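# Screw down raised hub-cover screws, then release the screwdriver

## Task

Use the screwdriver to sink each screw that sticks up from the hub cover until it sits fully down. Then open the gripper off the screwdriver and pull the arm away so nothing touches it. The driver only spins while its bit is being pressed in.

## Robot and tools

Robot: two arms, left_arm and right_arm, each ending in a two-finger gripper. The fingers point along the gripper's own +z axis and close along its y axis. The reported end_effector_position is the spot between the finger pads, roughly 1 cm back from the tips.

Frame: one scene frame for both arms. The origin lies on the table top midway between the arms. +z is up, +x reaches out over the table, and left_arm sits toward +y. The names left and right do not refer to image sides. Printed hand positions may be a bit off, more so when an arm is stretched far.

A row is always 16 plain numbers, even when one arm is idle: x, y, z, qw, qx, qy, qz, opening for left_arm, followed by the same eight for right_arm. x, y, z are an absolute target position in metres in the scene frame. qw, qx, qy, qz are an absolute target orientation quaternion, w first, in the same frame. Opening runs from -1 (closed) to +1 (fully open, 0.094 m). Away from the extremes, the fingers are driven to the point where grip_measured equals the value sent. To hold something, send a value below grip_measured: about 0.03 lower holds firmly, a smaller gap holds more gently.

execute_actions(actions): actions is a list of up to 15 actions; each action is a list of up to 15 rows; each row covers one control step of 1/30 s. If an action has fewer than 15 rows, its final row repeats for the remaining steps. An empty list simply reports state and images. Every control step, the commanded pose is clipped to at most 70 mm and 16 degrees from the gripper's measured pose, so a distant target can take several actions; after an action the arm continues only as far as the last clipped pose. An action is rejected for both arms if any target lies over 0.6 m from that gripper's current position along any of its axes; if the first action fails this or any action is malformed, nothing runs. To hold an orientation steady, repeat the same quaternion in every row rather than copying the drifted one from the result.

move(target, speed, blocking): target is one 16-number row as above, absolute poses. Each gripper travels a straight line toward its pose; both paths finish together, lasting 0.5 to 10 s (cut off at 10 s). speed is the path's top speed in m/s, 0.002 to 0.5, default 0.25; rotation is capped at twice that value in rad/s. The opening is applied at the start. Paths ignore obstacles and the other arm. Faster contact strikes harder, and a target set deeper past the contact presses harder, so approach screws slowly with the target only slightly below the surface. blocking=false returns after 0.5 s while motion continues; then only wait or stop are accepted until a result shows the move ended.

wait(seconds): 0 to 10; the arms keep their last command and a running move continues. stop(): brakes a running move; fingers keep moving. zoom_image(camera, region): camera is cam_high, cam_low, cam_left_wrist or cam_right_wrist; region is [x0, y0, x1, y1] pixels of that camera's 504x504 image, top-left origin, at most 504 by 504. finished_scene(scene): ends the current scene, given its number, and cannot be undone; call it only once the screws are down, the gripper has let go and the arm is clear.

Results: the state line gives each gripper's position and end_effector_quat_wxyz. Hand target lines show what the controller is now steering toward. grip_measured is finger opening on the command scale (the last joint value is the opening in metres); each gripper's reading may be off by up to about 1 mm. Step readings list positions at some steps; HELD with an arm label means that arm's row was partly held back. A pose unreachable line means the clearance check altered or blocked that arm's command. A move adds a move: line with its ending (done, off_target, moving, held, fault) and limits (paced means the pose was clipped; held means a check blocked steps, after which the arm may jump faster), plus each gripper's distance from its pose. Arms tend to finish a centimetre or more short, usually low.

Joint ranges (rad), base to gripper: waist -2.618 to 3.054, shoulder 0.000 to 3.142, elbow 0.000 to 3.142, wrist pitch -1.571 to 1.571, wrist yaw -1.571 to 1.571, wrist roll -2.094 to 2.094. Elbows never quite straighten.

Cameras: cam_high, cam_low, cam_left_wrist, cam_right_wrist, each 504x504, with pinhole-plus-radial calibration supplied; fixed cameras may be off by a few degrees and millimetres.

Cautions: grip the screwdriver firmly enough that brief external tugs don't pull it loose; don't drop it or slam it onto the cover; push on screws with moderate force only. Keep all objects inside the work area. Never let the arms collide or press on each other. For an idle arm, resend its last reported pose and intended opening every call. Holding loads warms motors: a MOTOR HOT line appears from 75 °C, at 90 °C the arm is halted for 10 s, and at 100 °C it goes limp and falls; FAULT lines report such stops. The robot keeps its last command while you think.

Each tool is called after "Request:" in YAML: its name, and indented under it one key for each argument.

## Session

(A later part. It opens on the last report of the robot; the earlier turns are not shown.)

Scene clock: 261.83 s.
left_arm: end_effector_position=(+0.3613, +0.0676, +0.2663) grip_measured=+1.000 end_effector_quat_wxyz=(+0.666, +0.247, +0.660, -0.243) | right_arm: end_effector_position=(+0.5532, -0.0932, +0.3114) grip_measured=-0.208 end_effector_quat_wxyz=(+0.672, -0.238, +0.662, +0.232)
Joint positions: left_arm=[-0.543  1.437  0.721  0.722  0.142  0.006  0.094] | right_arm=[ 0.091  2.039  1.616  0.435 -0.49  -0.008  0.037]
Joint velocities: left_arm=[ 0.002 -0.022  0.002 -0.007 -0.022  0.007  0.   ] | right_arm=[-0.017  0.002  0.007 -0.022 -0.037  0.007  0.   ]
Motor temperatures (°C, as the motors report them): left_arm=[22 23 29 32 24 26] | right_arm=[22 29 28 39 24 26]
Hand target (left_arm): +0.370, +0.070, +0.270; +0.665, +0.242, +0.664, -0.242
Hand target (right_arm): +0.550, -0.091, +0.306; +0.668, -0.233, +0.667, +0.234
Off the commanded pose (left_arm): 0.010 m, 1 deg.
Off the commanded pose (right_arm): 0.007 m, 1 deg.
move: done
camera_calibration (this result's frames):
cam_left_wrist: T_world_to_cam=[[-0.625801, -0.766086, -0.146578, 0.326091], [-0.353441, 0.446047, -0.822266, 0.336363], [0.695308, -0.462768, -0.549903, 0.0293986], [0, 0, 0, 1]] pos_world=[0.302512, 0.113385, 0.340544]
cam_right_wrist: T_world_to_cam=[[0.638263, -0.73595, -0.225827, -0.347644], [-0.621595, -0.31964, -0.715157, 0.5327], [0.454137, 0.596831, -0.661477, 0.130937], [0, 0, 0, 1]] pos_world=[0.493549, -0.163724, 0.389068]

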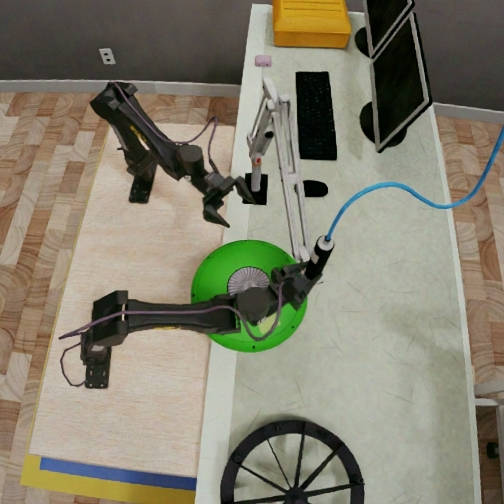

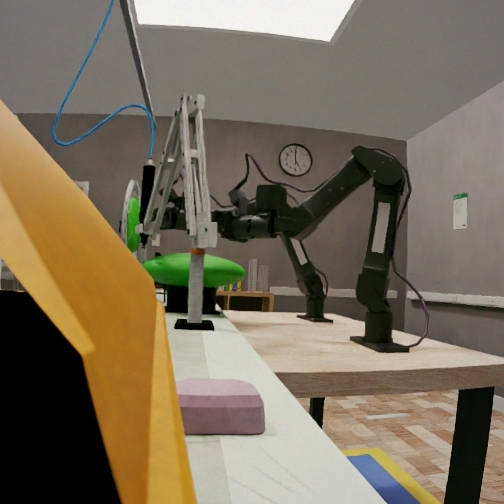

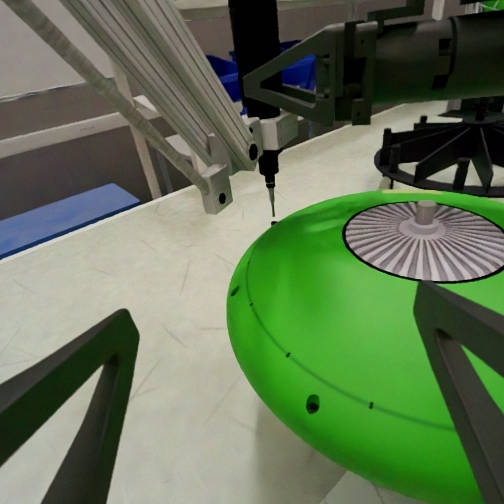

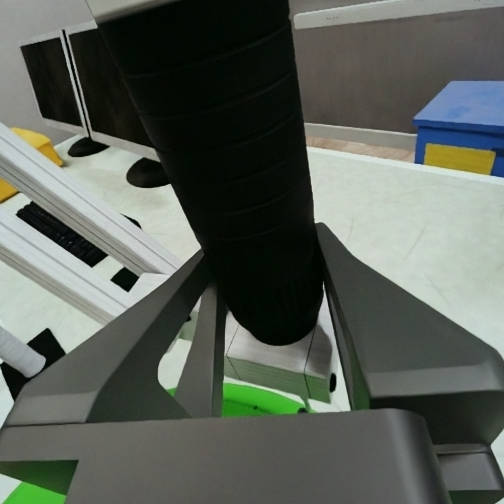

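Request:
move:
  target: [0.37,0.07,0.27,0.665,0.242,0.665,-0.242,1, 0.549,-0.089,0.306,0.665,-0.243,0.663,0.244,-0.24]
  speed: 0.01

Request:
zoom_image:
  camera: "cam_right_wrist"
  region: [270, 380, 350, 420]

Request:
zoom_image:
  camera: "cam_left_wrist"
  region: [240, 160, 320, 240]

Scene clock: 271.00 s.
left_arm: end_effector_position=(+0.3613, +0.0676, +0.2662) grip_measured=+1.000 end_effector_quat_wxyz=(+0.666, +0.247, +0.661, -0.243) | right_arm: end_effector_position=(+0.5530, -0.0930, +0.3114) grip_measured=-0.208 end_effector_quat_wxyz=(+0.672, -0.239, +0.661, +0.232)
Joint positions: left_arm=[-0.543  1.437  0.721  0.722  0.142  0.006  0.094] | right_arm=[ 0.091  2.039  1.616  0.435 -0.491 -0.008  0.037]
Joint velocities: left_arm=[-0.017 -0.012  0.002  0.022  0.095 -0.007  0.   ] | right_arm=[ 0.002  0.007 -0.007  0.022  0.022  0.037  0.001]
Motor temperatures (°C, as the motors report them): left_arm=[22 23 29 32 24 26] | right_arm=[22 30 28 39 24 26]
Hand target (left_arm): +0.370, +0.070, +0.270; +0.665, +0.242, +0.664, -0.242
Hand target (right_arm): +0.549, -0.089, +0.306; +0.665, -0.243, +0.663, +0.244
Off the commanded pose (left_arm): 0.010 m, 1 deg.
Off the commanded pose (right_arm): 0.008 m, 2 deg.
move: done
camera_calibration (this result's frames):
cam_left_wrist: T_world_to_cam=[[-0.625848, -0.766056, -0.146533, 0.326081], [-0.353706, 0.446215, -0.822061, 0.336315], [0.695131, -0.462655, -0.550221, 0.0294876], [0, 0, 0, 1]] pos_world=[0.302536, 0.11337, 0.340478]
cam_right_wrist: T_world_to_cam=[[0.639386, -0.73498, -0.225811, -0.347916], [-0.621104, -0.320602, -0.715153, 0.532298], [0.453228, 0.597511, -0.661487, 0.131455], [0, 0, 0, 1]] pos_world=[0.493486, -0.163601, 0.389068]

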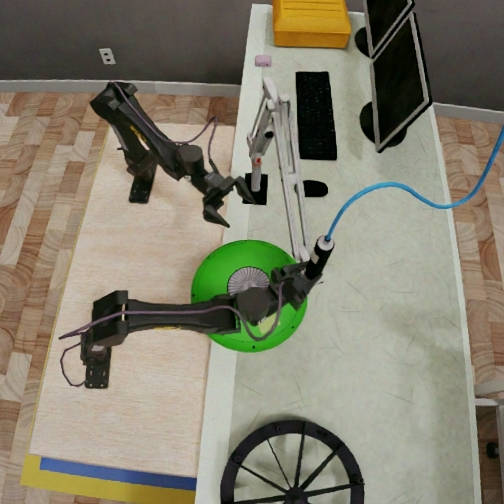

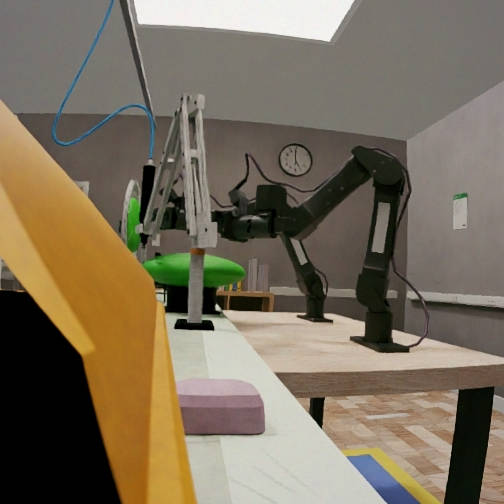

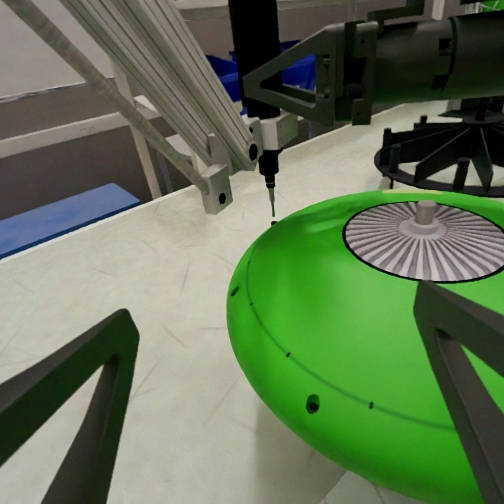

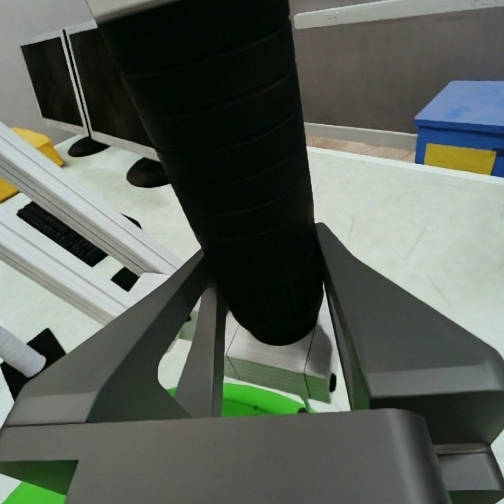

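Region (270, 380, 350, 420) of cam_right_wrist's 504x504 image, scaled by 6.300, with more detail than that image has.

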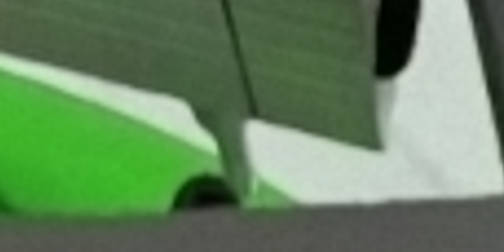

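Region (240, 160, 320, 240) of cam_left_wrist's 504x504 image, scaled by 6.300, with more detail than that image has.

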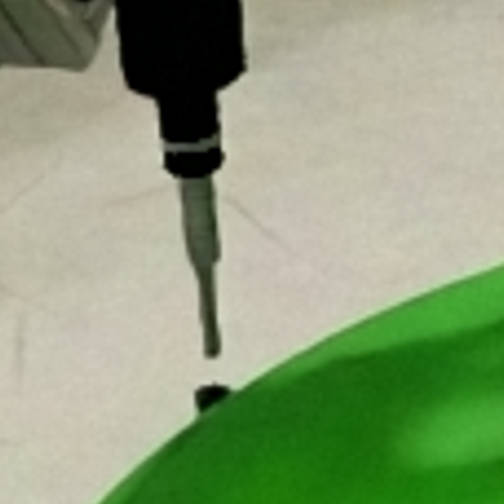

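Request:
move:
  target: [0.37,0.07,0.27,0.665,0.242,0.665,-0.242,1, 0.53,-0.075,0.35,0.672,-0.226,0.670,0.227,-0.24]
  speed: 0.05

Request:
move:
  target: [0.37,0.07,0.27,0.665,0.242,0.665,-0.242,1, 0.5516,-0.0955,0.335,0.669,-0.233,0.667,0.234,-0.24]
  speed: 0.03

Request:
move:
  target: [0.37,0.07,0.27,0.665,0.242,0.665,-0.242,1, 0.5516,-0.0955,0.304,0.669,-0.233,0.667,0.234,-0.24]
  speed: 0.02

Request:
zoom_image:
  camera: "cam_right_wrist"
  region: [270, 380, 350, 420]

Request:
zoom_image:
  camera: "cam_left_wrist"
  region: [240, 160, 320, 240]

Scene clock: 282.27 s.
left_arm: end_effector_position=(+0.3613, +0.0676, +0.2662) grip_measured=+1.000 end_effector_quat_wxyz=(+0.666, +0.247, +0.661, -0.243) | right_arm: end_effector_position=(+0.5358, -0.0765, +0.3338) grip_measured=-0.208 end_effector_quat_wxyz=(+0.669, -0.232, +0.671, +0.221)
Joint positions: left_arm=[-0.543  1.437  0.721  0.722  0.142  0.006  0.094] | right_arm=[ 0.145  1.963  1.616  0.338 -0.411 -0.017  0.037]
Joint velocities: left_arm=[-0.017  0.007  0.002 -0.066 -0.007  0.007  0.   ] | right_arm=[-0.007  0.007 -0.007 -0.051 -0.007  0.051 -0.001]
Motor temperatures (°C, as the motors report them): left_arm=[22 23 29 33 24 26] | right_arm=[22 30 28 39 24 26]
Hand target (left_arm): +0.370, +0.070, +0.270; +0.665, +0.242, +0.664, -0.242
Hand target (right_arm): +0.530, -0.075, +0.350; +0.671, -0.226, +0.669, +0.227
Off the commanded pose (left_arm): 0.010 m, 1 deg.
Off the commanded pose (right_arm): 0.017 m, 1 deg.
move: off_target (right_arm)
camera_calibration (this result's frames):
cam_left_wrist: T_world_to_cam=[[-0.625848, -0.766056, -0.146533, 0.326081], [-0.353706, 0.446215, -0.822061, 0.336315], [0.695131, -0.462655, -0.550221, 0.0294876], [0, 0, 0, 1]] pos_world=[0.302536, 0.11337, 0.340478]
cam_right_wrist: T_world_to_cam=[[0.616012, -0.754223, -0.227324, -0.308207], [-0.640419, -0.311468, -0.702033, 0.549502], [0.458685, 0.578044, -0.674887, 0.144278], [0, 0, 0, 1]] pos_world=[0.475592, -0.144704, 0.413077]

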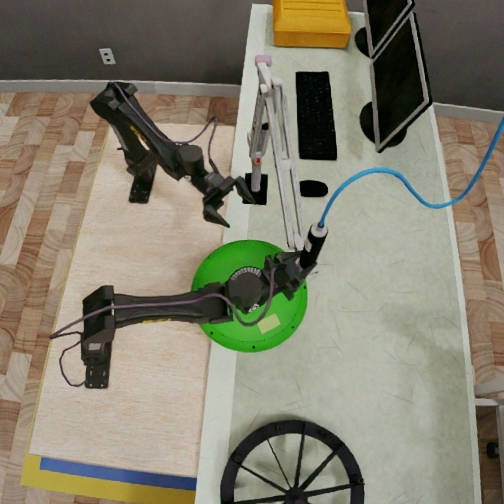

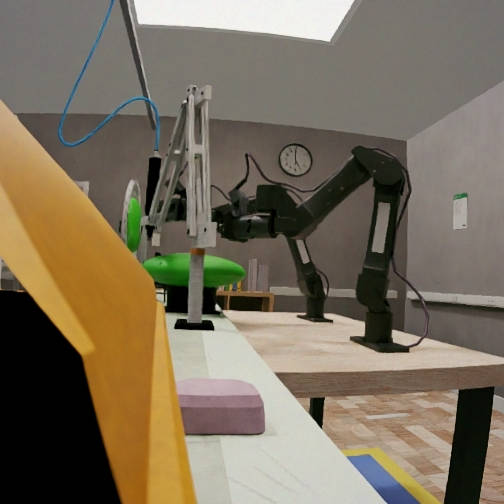

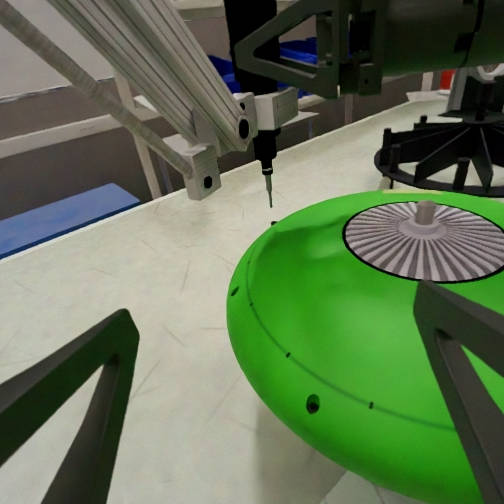

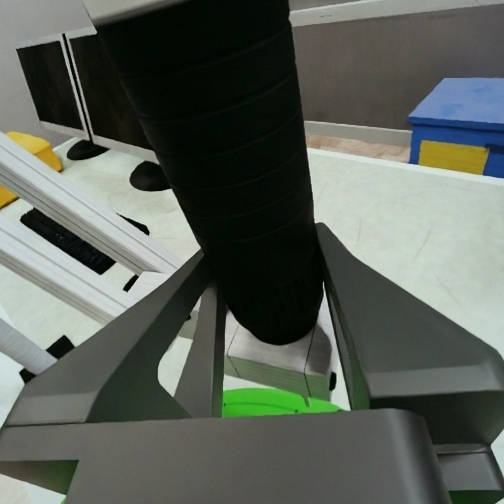

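Scene clock: 283.40 s.
left_arm: end_effector_position=(+0.3613, +0.0676, +0.2663) grip_measured=+1.000 end_effector_quat_wxyz=(+0.666, +0.247, +0.660, -0.243) | right_arm: end_effector_position=(+0.5491, -0.0929, +0.3248) grip_measured=-0.208 end_effector_quat_wxyz=(+0.667, -0.237, +0.669, +0.227)
Joint positions: left_arm=[-0.543  1.437  0.721  0.722  0.142  0.006  0.094] | right_arm=[ 0.097  2.009  1.647  0.354 -0.475 -0.017  0.037]
Joint velocities: left_arm=[-0.017  0.027 -0.002 -0.037  0.007 -0.007  0.   ] | right_arm=[-0.002  0.002 -0.002 -0.037 -0.095  0.007  0.   ]
Motor temperatures (°C, as the motors report them): left_arm=[22 23 29 33 24 26] | right_arm=[22 30 28 39 24 26]
Hand target (left_arm): +0.370, +0.070, +0.270; +0.665, +0.242, +0.664, -0.242
Hand target (right_arm): +0.551, -0.096, +0.335; +0.669, -0.232, +0.666, +0.234
Off the commanded pose (left_arm): 0.010 m, 1 deg.
Off the commanded pose (right_arm): 0.011 m, 1 deg.
move: off_target (right_arm)
camera_calibration (this result's frames):
cam_left_wrist: T_world_to_cam=[[-0.625801, -0.766086, -0.146578, 0.326091], [-0.353441, 0.446047, -0.822266, 0.336363], [0.695308, -0.462768, -0.549903, 0.0293986], [0, 0, 0, 1]] pos_world=[0.302512, 0.113385, 0.340544]
cam_right_wrist: T_world_to_cam=[[0.628242, -0.743982, -0.227602, -0.336479], [-0.635406, -0.321823, -0.701918, 0.542874], [0.448967, 0.585594, -0.674913, 0.147625], [0, 0, 0, 1]] pos_world=[0.490057, -0.162073, 0.404104]

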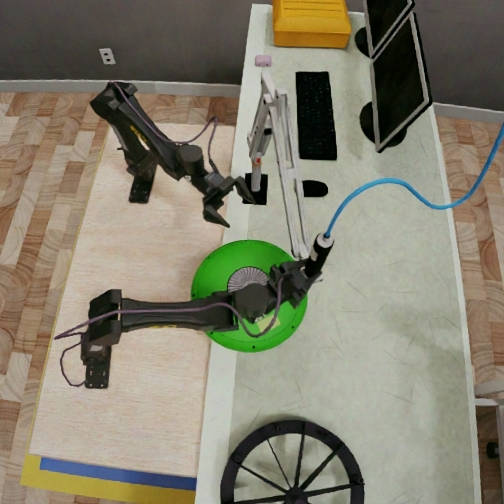

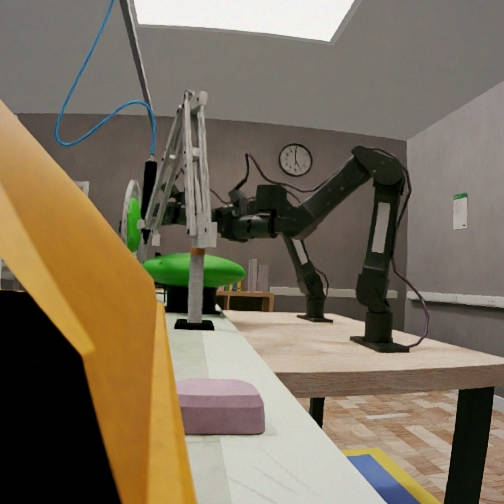

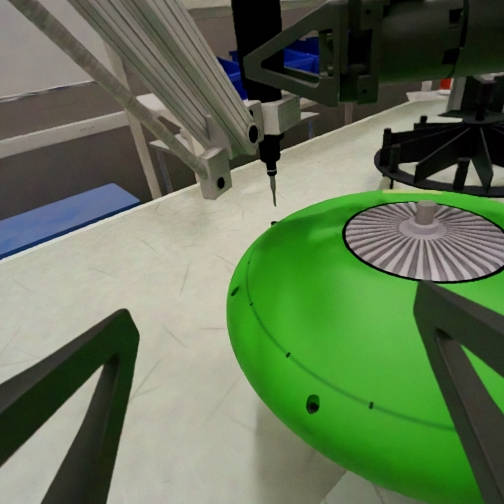

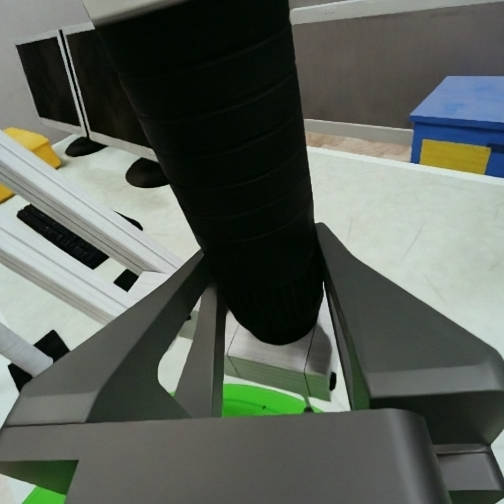

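Scene clock: 284.77 s.
left_arm: end_effector_position=(+0.3613, +0.0676, +0.2662) grip_measured=+1.000 end_effector_quat_wxyz=(+0.666, +0.247, +0.661, -0.243) | right_arm: end_effector_position=(+0.5506, -0.0919, +0.3103) grip_measured=-0.208 end_effector_quat_wxyz=(+0.671, -0.238, +0.664, +0.229)
Joint positions: left_arm=[-0.543  1.437  0.721  0.722  0.142  0.006  0.094] | right_arm=[ 0.097  2.028  1.602  0.434 -0.48  -0.011  0.037]
Joint velocities: left_arm=[ 0.002  0.002 -0.017  0.007  0.066  0.022  0.   ] | right_arm=[-0.022 -0.007  0.022  0.022 -0.037 -0.037 -0.   ]
Motor temperatures (°C, as the motors report them): left_arm=[22 23 29 33 24 26] | right_arm=[22 30 28 39 24 26]
Hand target (left_arm): +0.370, +0.070, +0.270; +0.665, +0.242, +0.664, -0.242
Hand target (right_arm): +0.551, -0.096, +0.304; +0.668, -0.233, +0.667, +0.234
Off the commanded pose (left_arm): 0.010 m, 1 deg.
Off the commanded pose (right_arm): 0.007 m, 1 deg.
move: done
camera_calibration (this result's frames):
cam_left_wrist: T_world_to_cam=[[-0.625848, -0.766056, -0.146533, 0.326081], [-0.353706, 0.446215, -0.822061, 0.336315], [0.695131, -0.462655, -0.550221, 0.0294876], [0, 0, 0, 1]] pos_world=[0.302536, 0.11337, 0.340478]
cam_right_wrist: T_world_to_cam=[[0.634391, -0.739382, -0.225528, -0.343563], [-0.625338, -0.319362, -0.712012, 0.531812], [0.454423, 0.592725, -0.664964, 0.131128], [0, 0, 0, 1]] pos_world=[0.490928, -0.161906, 0.388369]

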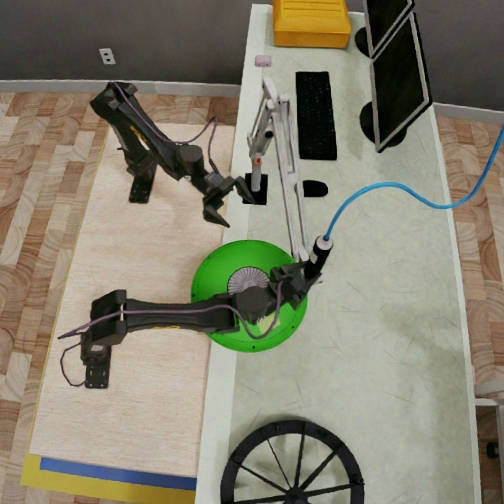

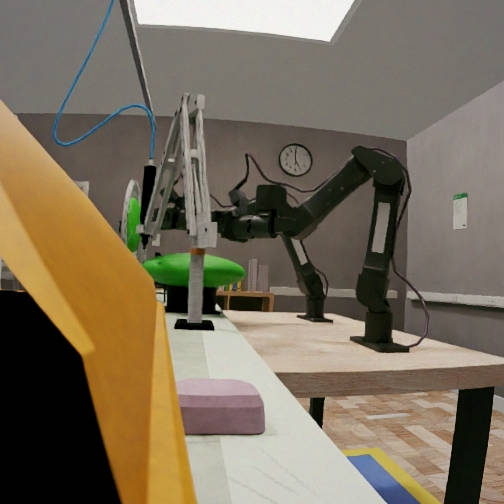

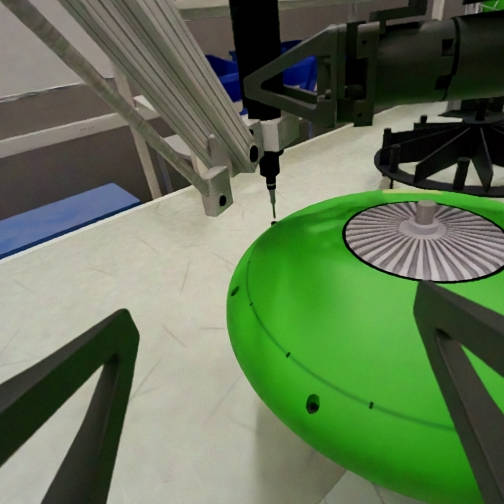

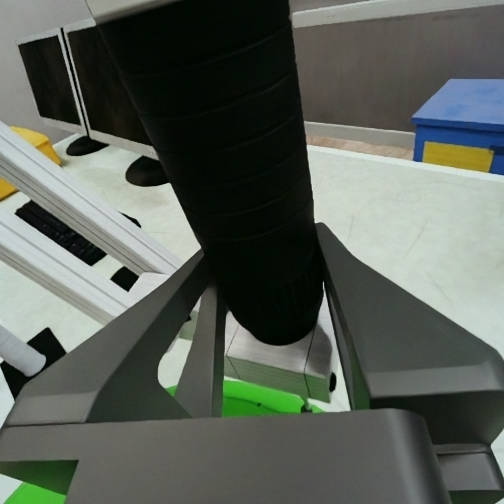

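Region (270, 380, 350, 420) of cam_right_wrist's 504x504 image, scaled by 6.300, with more detail than that image has.

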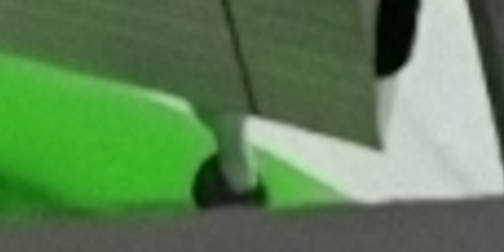

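Region (240, 160, 320, 240) of cam_left_wrist's 504x504 image, scaled by 6.300, with more detail than that image has.

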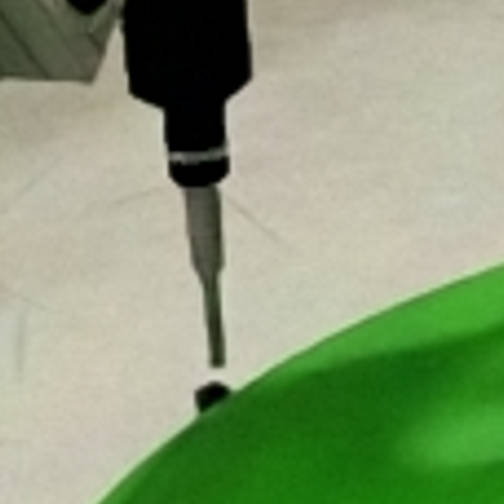

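Request:
execute_actions:
  actions:
    - [[0.37,0.07,0.27,0.665,0.242,0.665,-0.242,1, 0.5516,-0.089,0.304,0.669,-0.233,0.667,0.234,-0.24]]
    - [[0.37,0.07,0.27,0.665,0.242,0.665,-0.242,1, 0.5516,-0.087,0.304,0.669,-0.233,0.667,0.234,-0.24]]
    - [[0.37,0.07,0.27,0.665,0.242,0.665,-0.242,1, 0.5516,-0.086,0.304,0.669,-0.233,0.667,0.234,-0.24]]

Request:
zoom_image:
  camera: "cam_right_wrist"
  region: [270, 380, 350, 420]

Request:
zoom_image:
  camera: "cam_left_wrist"
  region: [240, 160, 320, 240]

Scene clock: 294.07 s.
left_arm: end_effector_position=(+0.3613, +0.0676, +0.2662) grip_measured=+1.000 end_effector_quat_wxyz=(+0.666, +0.247, +0.661, -0.243) | right_arm: end_effector_position=(+0.5510, -0.0892, +0.3077) grip_measured=-0.208 end_effector_quat_wxyz=(+0.670, -0.238, +0.664, +0.230)
Joint positions: left_arm=[-0.543  1.437  0.721  0.722  0.142  0.006  0.094] | right_arm=[ 0.101  2.034  1.602  0.439 -0.478 -0.011  0.037]
Joint velocities: left_arm=[ 0.007  0.012 -0.002  0.022  0.007 -0.037  0.   ] | right_arm=[-0.012 -0.012  0.002 -0.007 -0.022  0.007 -0.001]
Motor temperatures (°C, as the motors report them): left_arm=[22 23 30 33 24 26] | right_arm=[22 30 28 39 24 26]
Hand target (left_arm): +0.370, +0.070, +0.270; +0.665, +0.242, +0.664, -0.242
Hand target (right_arm): +0.552, -0.086, +0.304; +0.669, -0.233, +0.667, +0.234
Off the commanded pose (left_arm): 0.010 m, 1 deg.
Off the commanded pose (right_arm): 0.005 m, 1 deg.
Step readings (end_effector_position; steps 1 to 15: 1st action; 16 to 30: 2nd action; 31 to 45: 3rd action):
0: left_arm (+0.3613, +0.0676, +0.2662) | right_arm (+0.5506, -0.0919, +0.3103)
1: left_arm (+0.3613, +0.0676, +0.2662) | right_arm (+0.5506, -0.0919, +0.3103)
2: left_arm (+0.3613, +0.0676, +0.2662) | right_arm (+0.5506, -0.0919, +0.3103)
4: left_arm (+0.3613, +0.0676, +0.2662) | right_arm (+0.5506, -0.0919, +0.3103)
8: left_arm (+0.3613, +0.0676, +0.2662) | right_arm (+0.5506, -0.0919, +0.3103)
15: left_arm (+0.3613, +0.0676, +0.2662) | right_arm (+0.5506, -0.0919, +0.3103)
16: left_arm (+0.3613, +0.0676, +0.2662) | right_arm (+0.5506, -0.0919, +0.3103)
17: left_arm (+0.3613, +0.0676, +0.2662) | right_arm (+0.5506, -0.0919, +0.3103)
19: left_arm (+0.3613, +0.0676, +0.2662) | right_arm (+0.5506, -0.0919, +0.3103)
23: left_arm (+0.3613, +0.0676, +0.2662) | right_arm (+0.5506, -0.0919, +0.3103)
30: left_arm (+0.3613, +0.0676, +0.2662) | right_arm (+0.5506, -0.0919, +0.3103)
31: left_arm (+0.3613, +0.0676, +0.2662) | right_arm (+0.5506, -0.0919, +0.3103)
32: left_arm (+0.3613, +0.0676, +0.2662) | right_arm (+0.5506, -0.0918, +0.3103)
34: left_arm (+0.3613, +0.0676, +0.2662) | right_arm (+0.5508, -0.0913, +0.3097)
38: left_arm (+0.3613, +0.0676, +0.2662) | right_arm (+0.5509, -0.0899, +0.3084)
45: end_effector_position above
camera_calibration (this result's frames):
cam_left_wrist: T_world_to_cam=[[-0.625848, -0.766056, -0.146533, 0.326081], [-0.353706, 0.446215, -0.822061, 0.336315], [0.695131, -0.462655, -0.550221, 0.0294876], [0, 0, 0, 1]] pos_world=[0.302536, 0.11337, 0.340478]
cam_right_wrist: T_world_to_cam=[[0.636024, -0.73775, -0.22627, -0.342988], [-0.625549, -0.321234, -0.710983, 0.530721], [0.451842, 0.593746, -0.665812, 0.12943], [0, 0, 0, 1]] pos_world=[0.491659, -0.159403, 0.385902]

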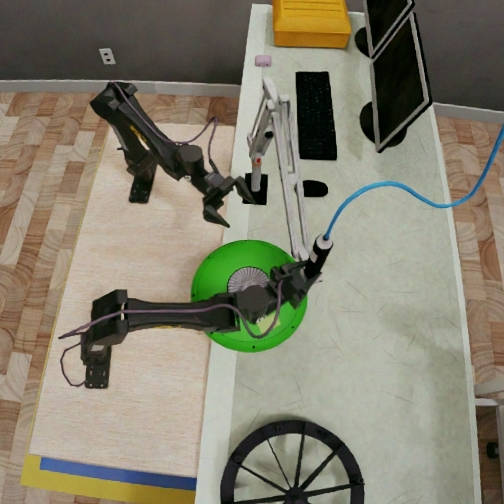

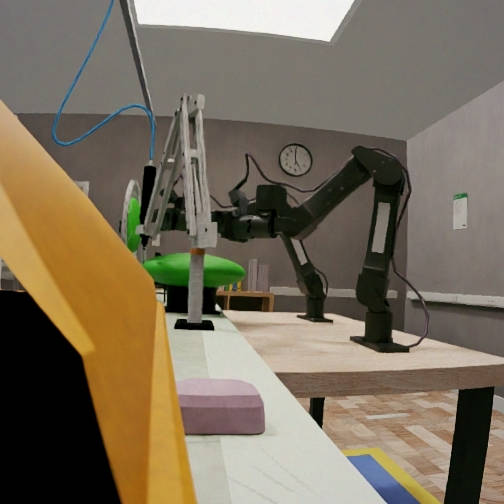

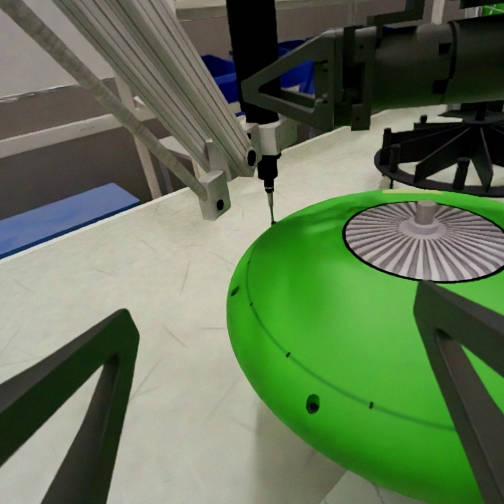

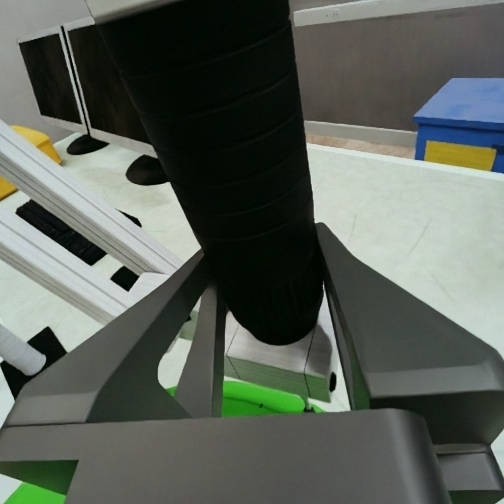

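Region (270, 380, 350, 420) of cam_right_wrist's 504x504 image, scaled by 6.300, with more detail than that image has.

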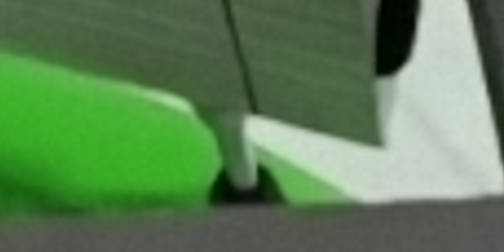

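Region (240, 160, 320, 240) of cam_left_wrist's 504x504 image, scaled by 6.300, with more detail than that image has.

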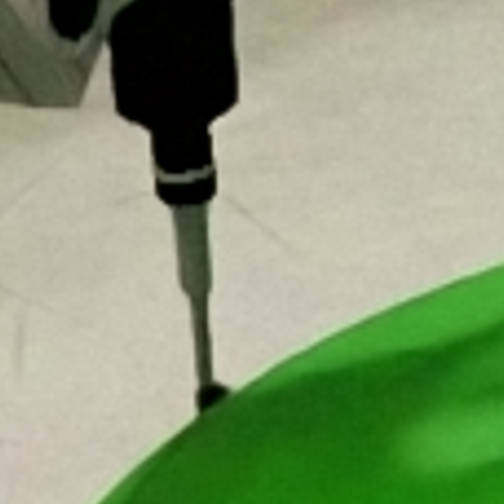

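About 1 mm off; try pushing down with neutral y.

Request:
move:
  target: [0.37,0.07,0.27,0.665,0.242,0.665,-0.242,1, 0.549,-0.091,0.288,0.669,-0.233,0.667,0.234,-0.24]
  speed: 0.008

Request:
zoom_image:
  camera: "cam_right_wrist"
  region: [270, 380, 350, 420]

Request:
zoom_image:
  camera: "cam_left_wrist"
  region: [240, 160, 320, 240]

Scene clock: 303.60 s.
left_arm: end_effector_position=(+0.3613, +0.0676, +0.2662) grip_measured=+1.000 end_effector_quat_wxyz=(+0.666, +0.247, +0.661, -0.243) | right_arm: end_effector_position=(+0.5490, -0.0901, +0.3041) grip_measured=-0.208 end_effector_quat_wxyz=(+0.680, -0.235, +0.655, +0.232)
Joint positions: left_arm=[-0.543  1.437  0.721  0.722  0.142  0.006  0.094] | right_arm=[ 0.101  2.034  1.56   0.51  -0.475  0.     0.037]
Joint velocities: left_arm=[-0.007  0.007 -0.012  0.037 -0.007 -0.007  0.   ] | right_arm=[ 0.002 -0.007 -0.022 -0.022  0.037 -0.051  0.001]
Motor temperatures (°C, as the motors report them): left_arm=[22 23 30 34 24 26] | right_arm=[22 30 28 40 24 26]
Hand target (left_arm): +0.370, +0.070, +0.270; +0.665, +0.242, +0.664, -0.242
Hand target (right_arm): +0.549, -0.091, +0.288; +0.668, -0.233, +0.667, +0.234
Off the commanded pose (left_arm): 0.010 m, 1 deg.
Off the commanded pose (right_arm): 0.016 m, 2 deg.
move: off_target (right_arm)
camera_calibration (this result's frames):
cam_left_wrist: T_world_to_cam=[[-0.625848, -0.766056, -0.146533, 0.326081], [-0.353706, 0.446215, -0.822061, 0.336315], [0.695131, -0.462655, -0.550221, 0.0294876], [0, 0, 0, 1]] pos_world=[0.302536, 0.11337, 0.340478]
cam_right_wrist: T_world_to_cam=[[0.638795, -0.736242, -0.223357, -0.34547], [-0.61086, -0.308843, -0.729017, 0.525153], [0.467751, 0.602132, -0.647029, 0.114759], [0, 0, 0, 1]] pos_world=[0.487801, -0.16126, 0.379934]

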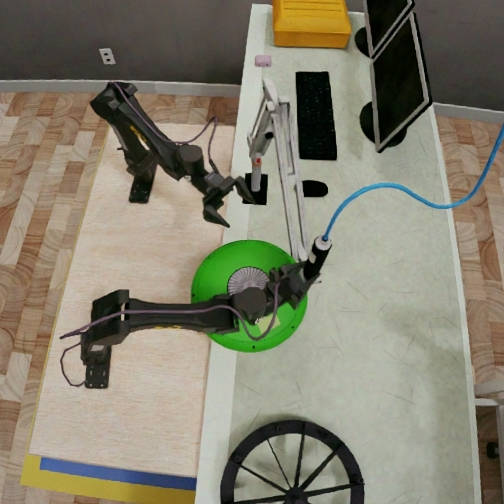

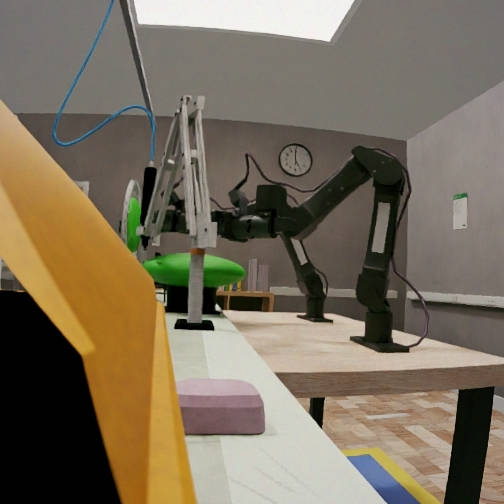

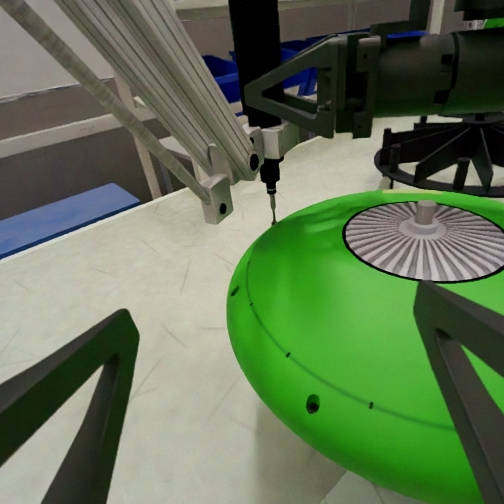

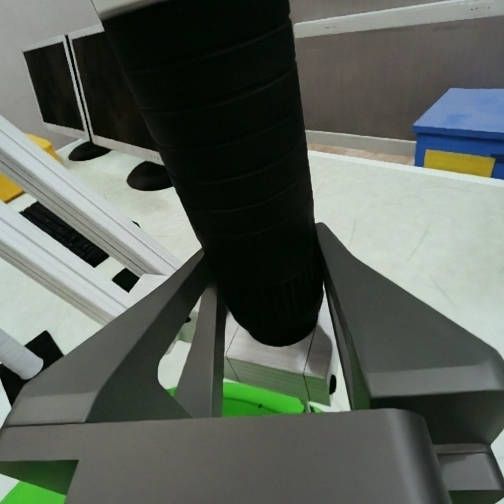

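Region (270, 380, 350, 420) of cam_right_wrist's 504x504 image, scaled by 6.300, with more detail than that image has.

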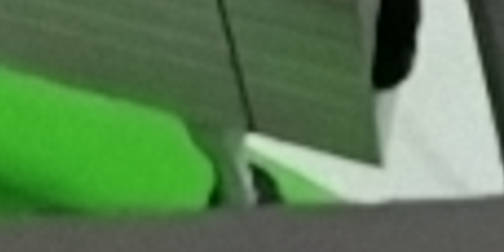

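Region (240, 160, 320, 240) of cam_left_wrist's 504x504 image, scaled by 6.300, with more detail than that image has.

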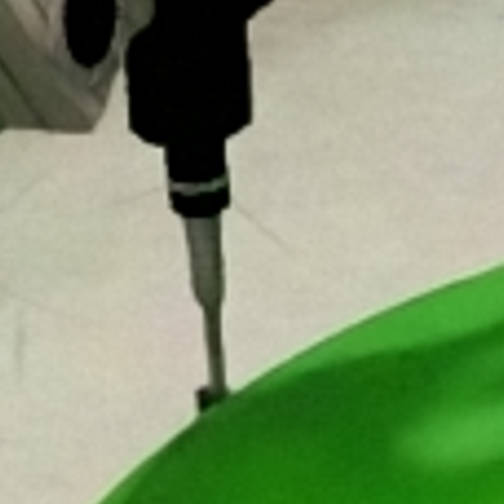

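Request:
move:
  target: [0.37,0.07,0.27,0.665,0.242,0.665,-0.242,1, 0.551,-0.091,0.272,0.655,-0.238,0.681,0.229,-0.24]
  speed: 0.008

Request:
zoom_image:
  camera: "cam_right_wrist"
  region: [270, 380, 350, 420]

Request:
zoom_image:
  camera: "cam_left_wrist"
  region: [240, 160, 320, 240]

Scene clock: 314.43 s.
left_arm: end_effector_position=(+0.3613, +0.0675, +0.2663) grip_measured=+1.000 end_effector_quat_wxyz=(+0.666, +0.247, +0.660, -0.243) | right_arm: end_effector_position=(+0.5490, -0.0901, +0.3038) grip_measured=-0.208 end_effector_quat_wxyz=(+0.679, -0.235, +0.655, +0.232)
Joint positions: left_arm=[-0.543  1.437  0.721  0.722  0.143  0.006  0.094] | right_arm=[ 0.101  2.034  1.559  0.51  -0.475 -0.     0.037]
Joint velocities: left_arm=[ 0.007 -0.007 -0.007  0.081  0.037 -0.022  0.   ] | right_arm=[-0.012 -0.022  0.002 -0.037 -0.037  0.051 -0.001]
Motor temperatures (°C, as the motors report them): left_arm=[22 23 30 34 24 26] | right_arm=[22 30 28 39 24 26]
Hand target (left_arm): +0.370, +0.070, +0.270; +0.665, +0.242, +0.664, -0.242
Hand target (right_arm): +0.550, -0.091, +0.272; +0.654, -0.238, +0.680, +0.229
Off the commanded pose (left_arm): 0.010 m, 1 deg.
Off the commanded pose (right_arm): 0.032 m, 4 deg.
move: off_target (right_arm)
camera_calibration (this result's frames):
cam_left_wrist: T_world_to_cam=[[-0.626093, -0.765847, -0.146581, 0.326114], [-0.35327, 0.446183, -0.822266, 0.336299], [0.695132, -0.463032, -0.549903, 0.0294867], [0, 0, 0, 1]] pos_world=[0.302485, 0.113356, 0.340544]
cam_right_wrist: T_world_to_cam=[[0.638672, -0.73635, -0.223353, -0.345466], [-0.611236, -0.309163, -0.728567, 0.524987], [0.467427, 0.601837, -0.647537, 0.1149], [0, 0, 0, 1]] pos_world=[0.487823, -0.161228, 0.379729]

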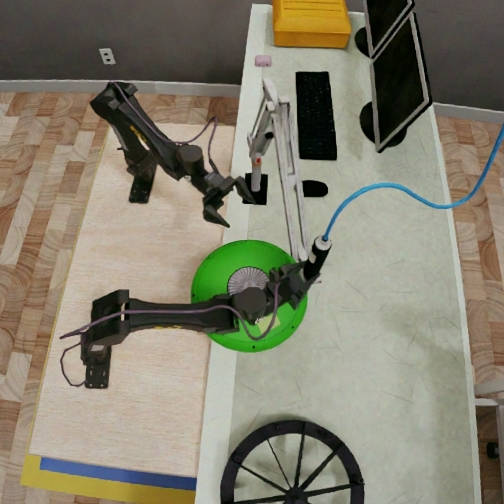

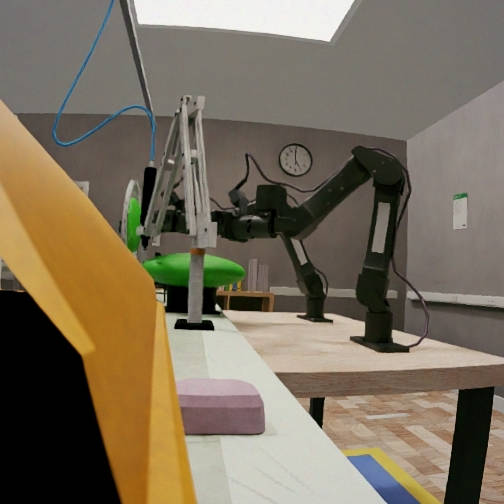

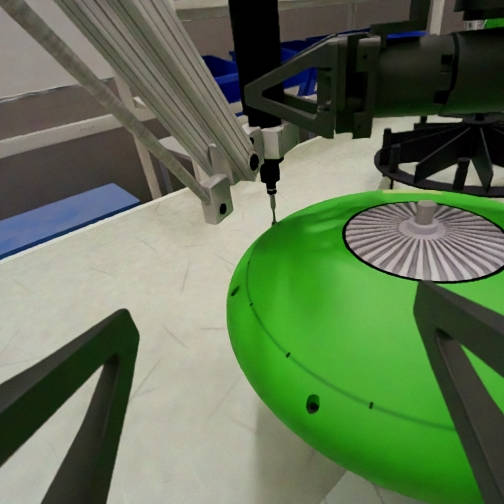

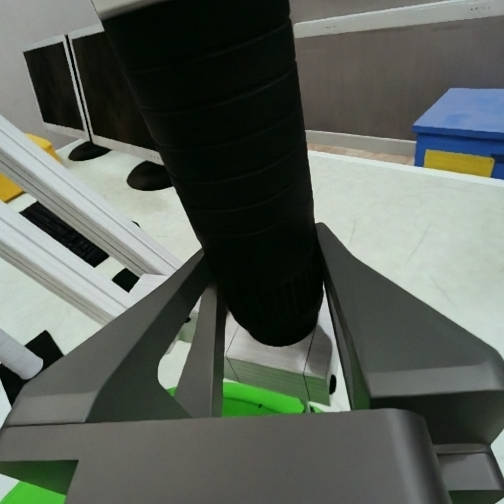

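Region (270, 380, 350, 420) of cam_right_wrist's 504x504 image, scaled by 6.300, with more detail than that image has.

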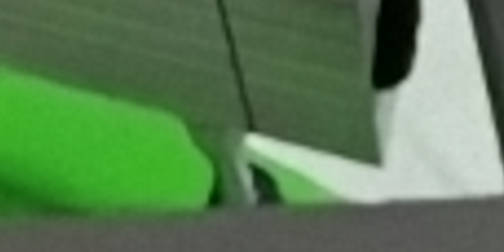

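Region (240, 160, 320, 240) of cam_left_wrist's 504x504 image, scaled by 6.300, with more detail than that image has.

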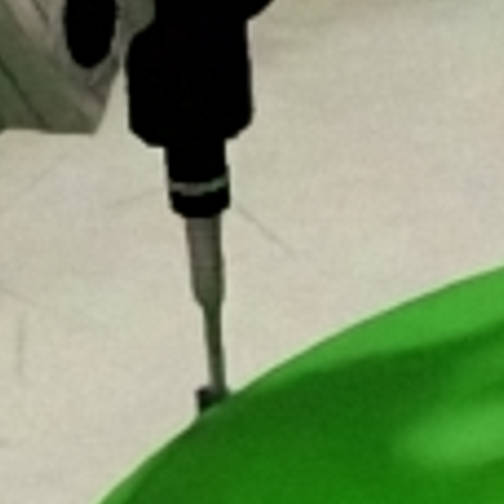

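Request:
execute_actions:
  actions:
    - [[0.37,0.07,0.27,0.665,0.242,0.665,-0.242,1, 0.551,-0.091,0.292,0.669,-0.233,0.667,0.234,-0.24]]
    - [[0.37,0.07,0.27,0.665,0.242,0.665,-0.242,1, 0.5525,-0.091,0.292,0.669,-0.233,0.667,0.234,-0.24]]
    - [[0.37,0.07,0.27,0.665,0.242,0.665,-0.242,1, 0.554,-0.091,0.292,0.669,-0.233,0.667,0.234,-0.24]]

Request:
zoom_image:
  camera: "cam_right_wrist"
  region: [270, 380, 350, 420]

Request:
zoom_image:
  camera: "cam_left_wrist"
  region: [240, 160, 320, 240]

Scene clock: 325.13 s.
left_arm: end_effector_position=(+0.3613, +0.0675, +0.2662) grip_measured=+1.000 end_effector_quat_wxyz=(+0.666, +0.247, +0.661, -0.243) | right_arm: end_effector_position=(+0.5490, -0.0901, +0.3038) grip_measured=-0.208 end_effector_quat_wxyz=(+0.679, -0.235, +0.655, +0.232)
Joint positions: left_arm=[-0.543  1.437  0.721  0.722  0.143  0.006  0.094] | right_arm=[ 0.101  2.034  1.559  0.51  -0.475 -0.     0.037]
Joint velocities: left_arm=[ 0.002 -0.002  0.007 -0.007  0.051  0.022  0.   ] | right_arm=[-0.012  0.022 -0.007 -0.066  0.022 -0.066  0.   ]
Motor temperatures (°C, as the motors report them): left_arm=[22 23 30 34 24 26] | right_arm=[22 30 28 38 24 26]
Hand target (left_arm): +0.370, +0.070, +0.270; +0.665, +0.242, +0.664, -0.242
Hand target (right_arm): +0.554, -0.091, +0.292; +0.669, -0.233, +0.666, +0.234
Off the commanded pose (left_arm): 0.010 m, 1 deg.
Off the commanded pose (right_arm): 0.013 m, 2 deg.
Step readings (end_effector_position; steps 1 to 15: 1st action; 16 to 30: 2nd action; 31 to 45: 3rd action):
0: left_arm (+0.3613, +0.0675, +0.2662) | right_arm (+0.5490, -0.0901, +0.3038)
1: left_arm (+0.3613, +0.0675, +0.2662) | right_arm (+0.5490, -0.0901, +0.3038)
2: left_arm (+0.3613, +0.0675, +0.2662) | right_arm (+0.5490, -0.0901, +0.3038)
4: left_arm (+0.3613, +0.0675, +0.2662) | right_arm (+0.5490, -0.0901, +0.3038)
8: left_arm (+0.3613, +0.0675, +0.2662) | right_arm (+0.5490, -0.0901, +0.3038)
15: left_arm (+0.3613, +0.0675, +0.2662) | right_arm (+0.5490, -0.0901, +0.3038)
16: left_arm (+0.3613, +0.0675, +0.2662) | right_arm (+0.5490, -0.0901, +0.3038)
17: left_arm (+0.3613, +0.0675, +0.2662) | right_arm (+0.5490, -0.0901, +0.3038)
19: left_arm (+0.3613, +0.0675, +0.2662) | right_arm (+0.5490, -0.0901, +0.3038)
23: left_arm (+0.3613, +0.0675, +0.2662) | right_arm (+0.5490, -0.0901, +0.3038)
30: left_arm (+0.3613, +0.0675, +0.2662) | right_arm (+0.5490, -0.0901, +0.3038)
31: left_arm (+0.3613, +0.0675, +0.2662) | right_arm (+0.5490, -0.0901, +0.3038)
32: left_arm (+0.3613, +0.0675, +0.2662) | right_arm (+0.5490, -0.0901, +0.3038)
34: left_arm (+0.3613, +0.0675, +0.2662) | right_arm (+0.5490, -0.0901, +0.3038)
38: left_arm (+0.3613, +0.0675, +0.2662) | right_arm (+0.5490, -0.0901, +0.3038)
45: end_effector_position above
camera_calibration (this result's frames):
cam_left_wrist: T_world_to_cam=[[-0.62614, -0.765817, -0.146536, 0.326103], [-0.353535, 0.446351, -0.822061, 0.336251], [0.694955, -0.46292, -0.550221, 0.0295758], [0, 0, 0, 1]] pos_world=[0.302509, 0.113341, 0.340478]
cam_right_wrist: T_world_to_cam=[[0.638672, -0.73635, -0.223353, -0.345466], [-0.611236, -0.309163, -0.728567, 0.524987], [0.467427, 0.601837, -0.647537, 0.1149], [0, 0, 0, 1]] pos_world=[0.487823, -0.161228, 0.379729]

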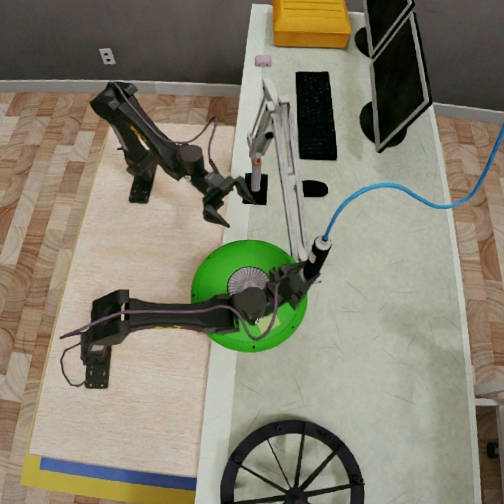

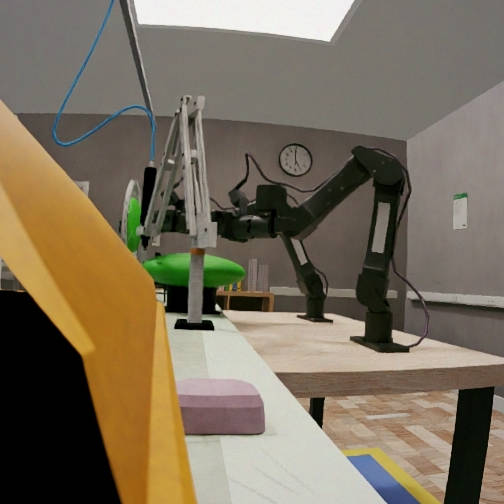

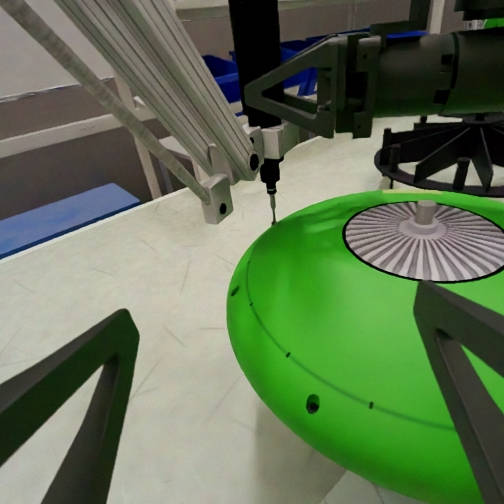

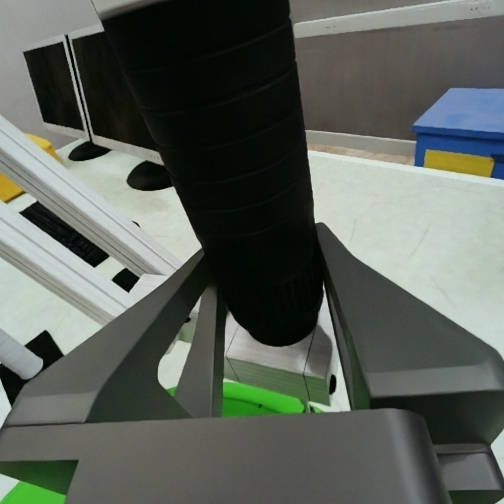

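Region (270, 380, 350, 420) of cam_right_wrist's 504x504 image, scaled by 6.300, with more detail than that image has.

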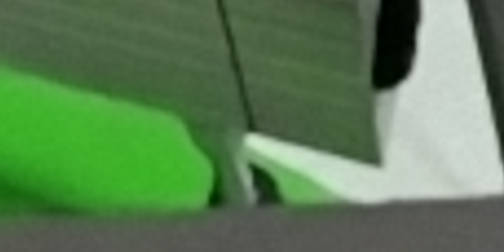

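Region (240, 160, 320, 240) of cam_left_wrist's 504x504 image, scaled by 6.300, with more detail than that image has.

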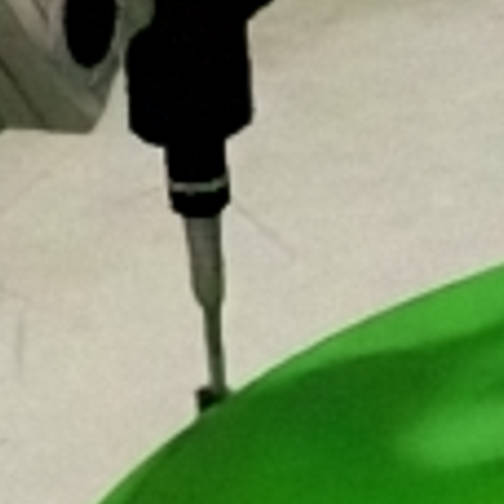

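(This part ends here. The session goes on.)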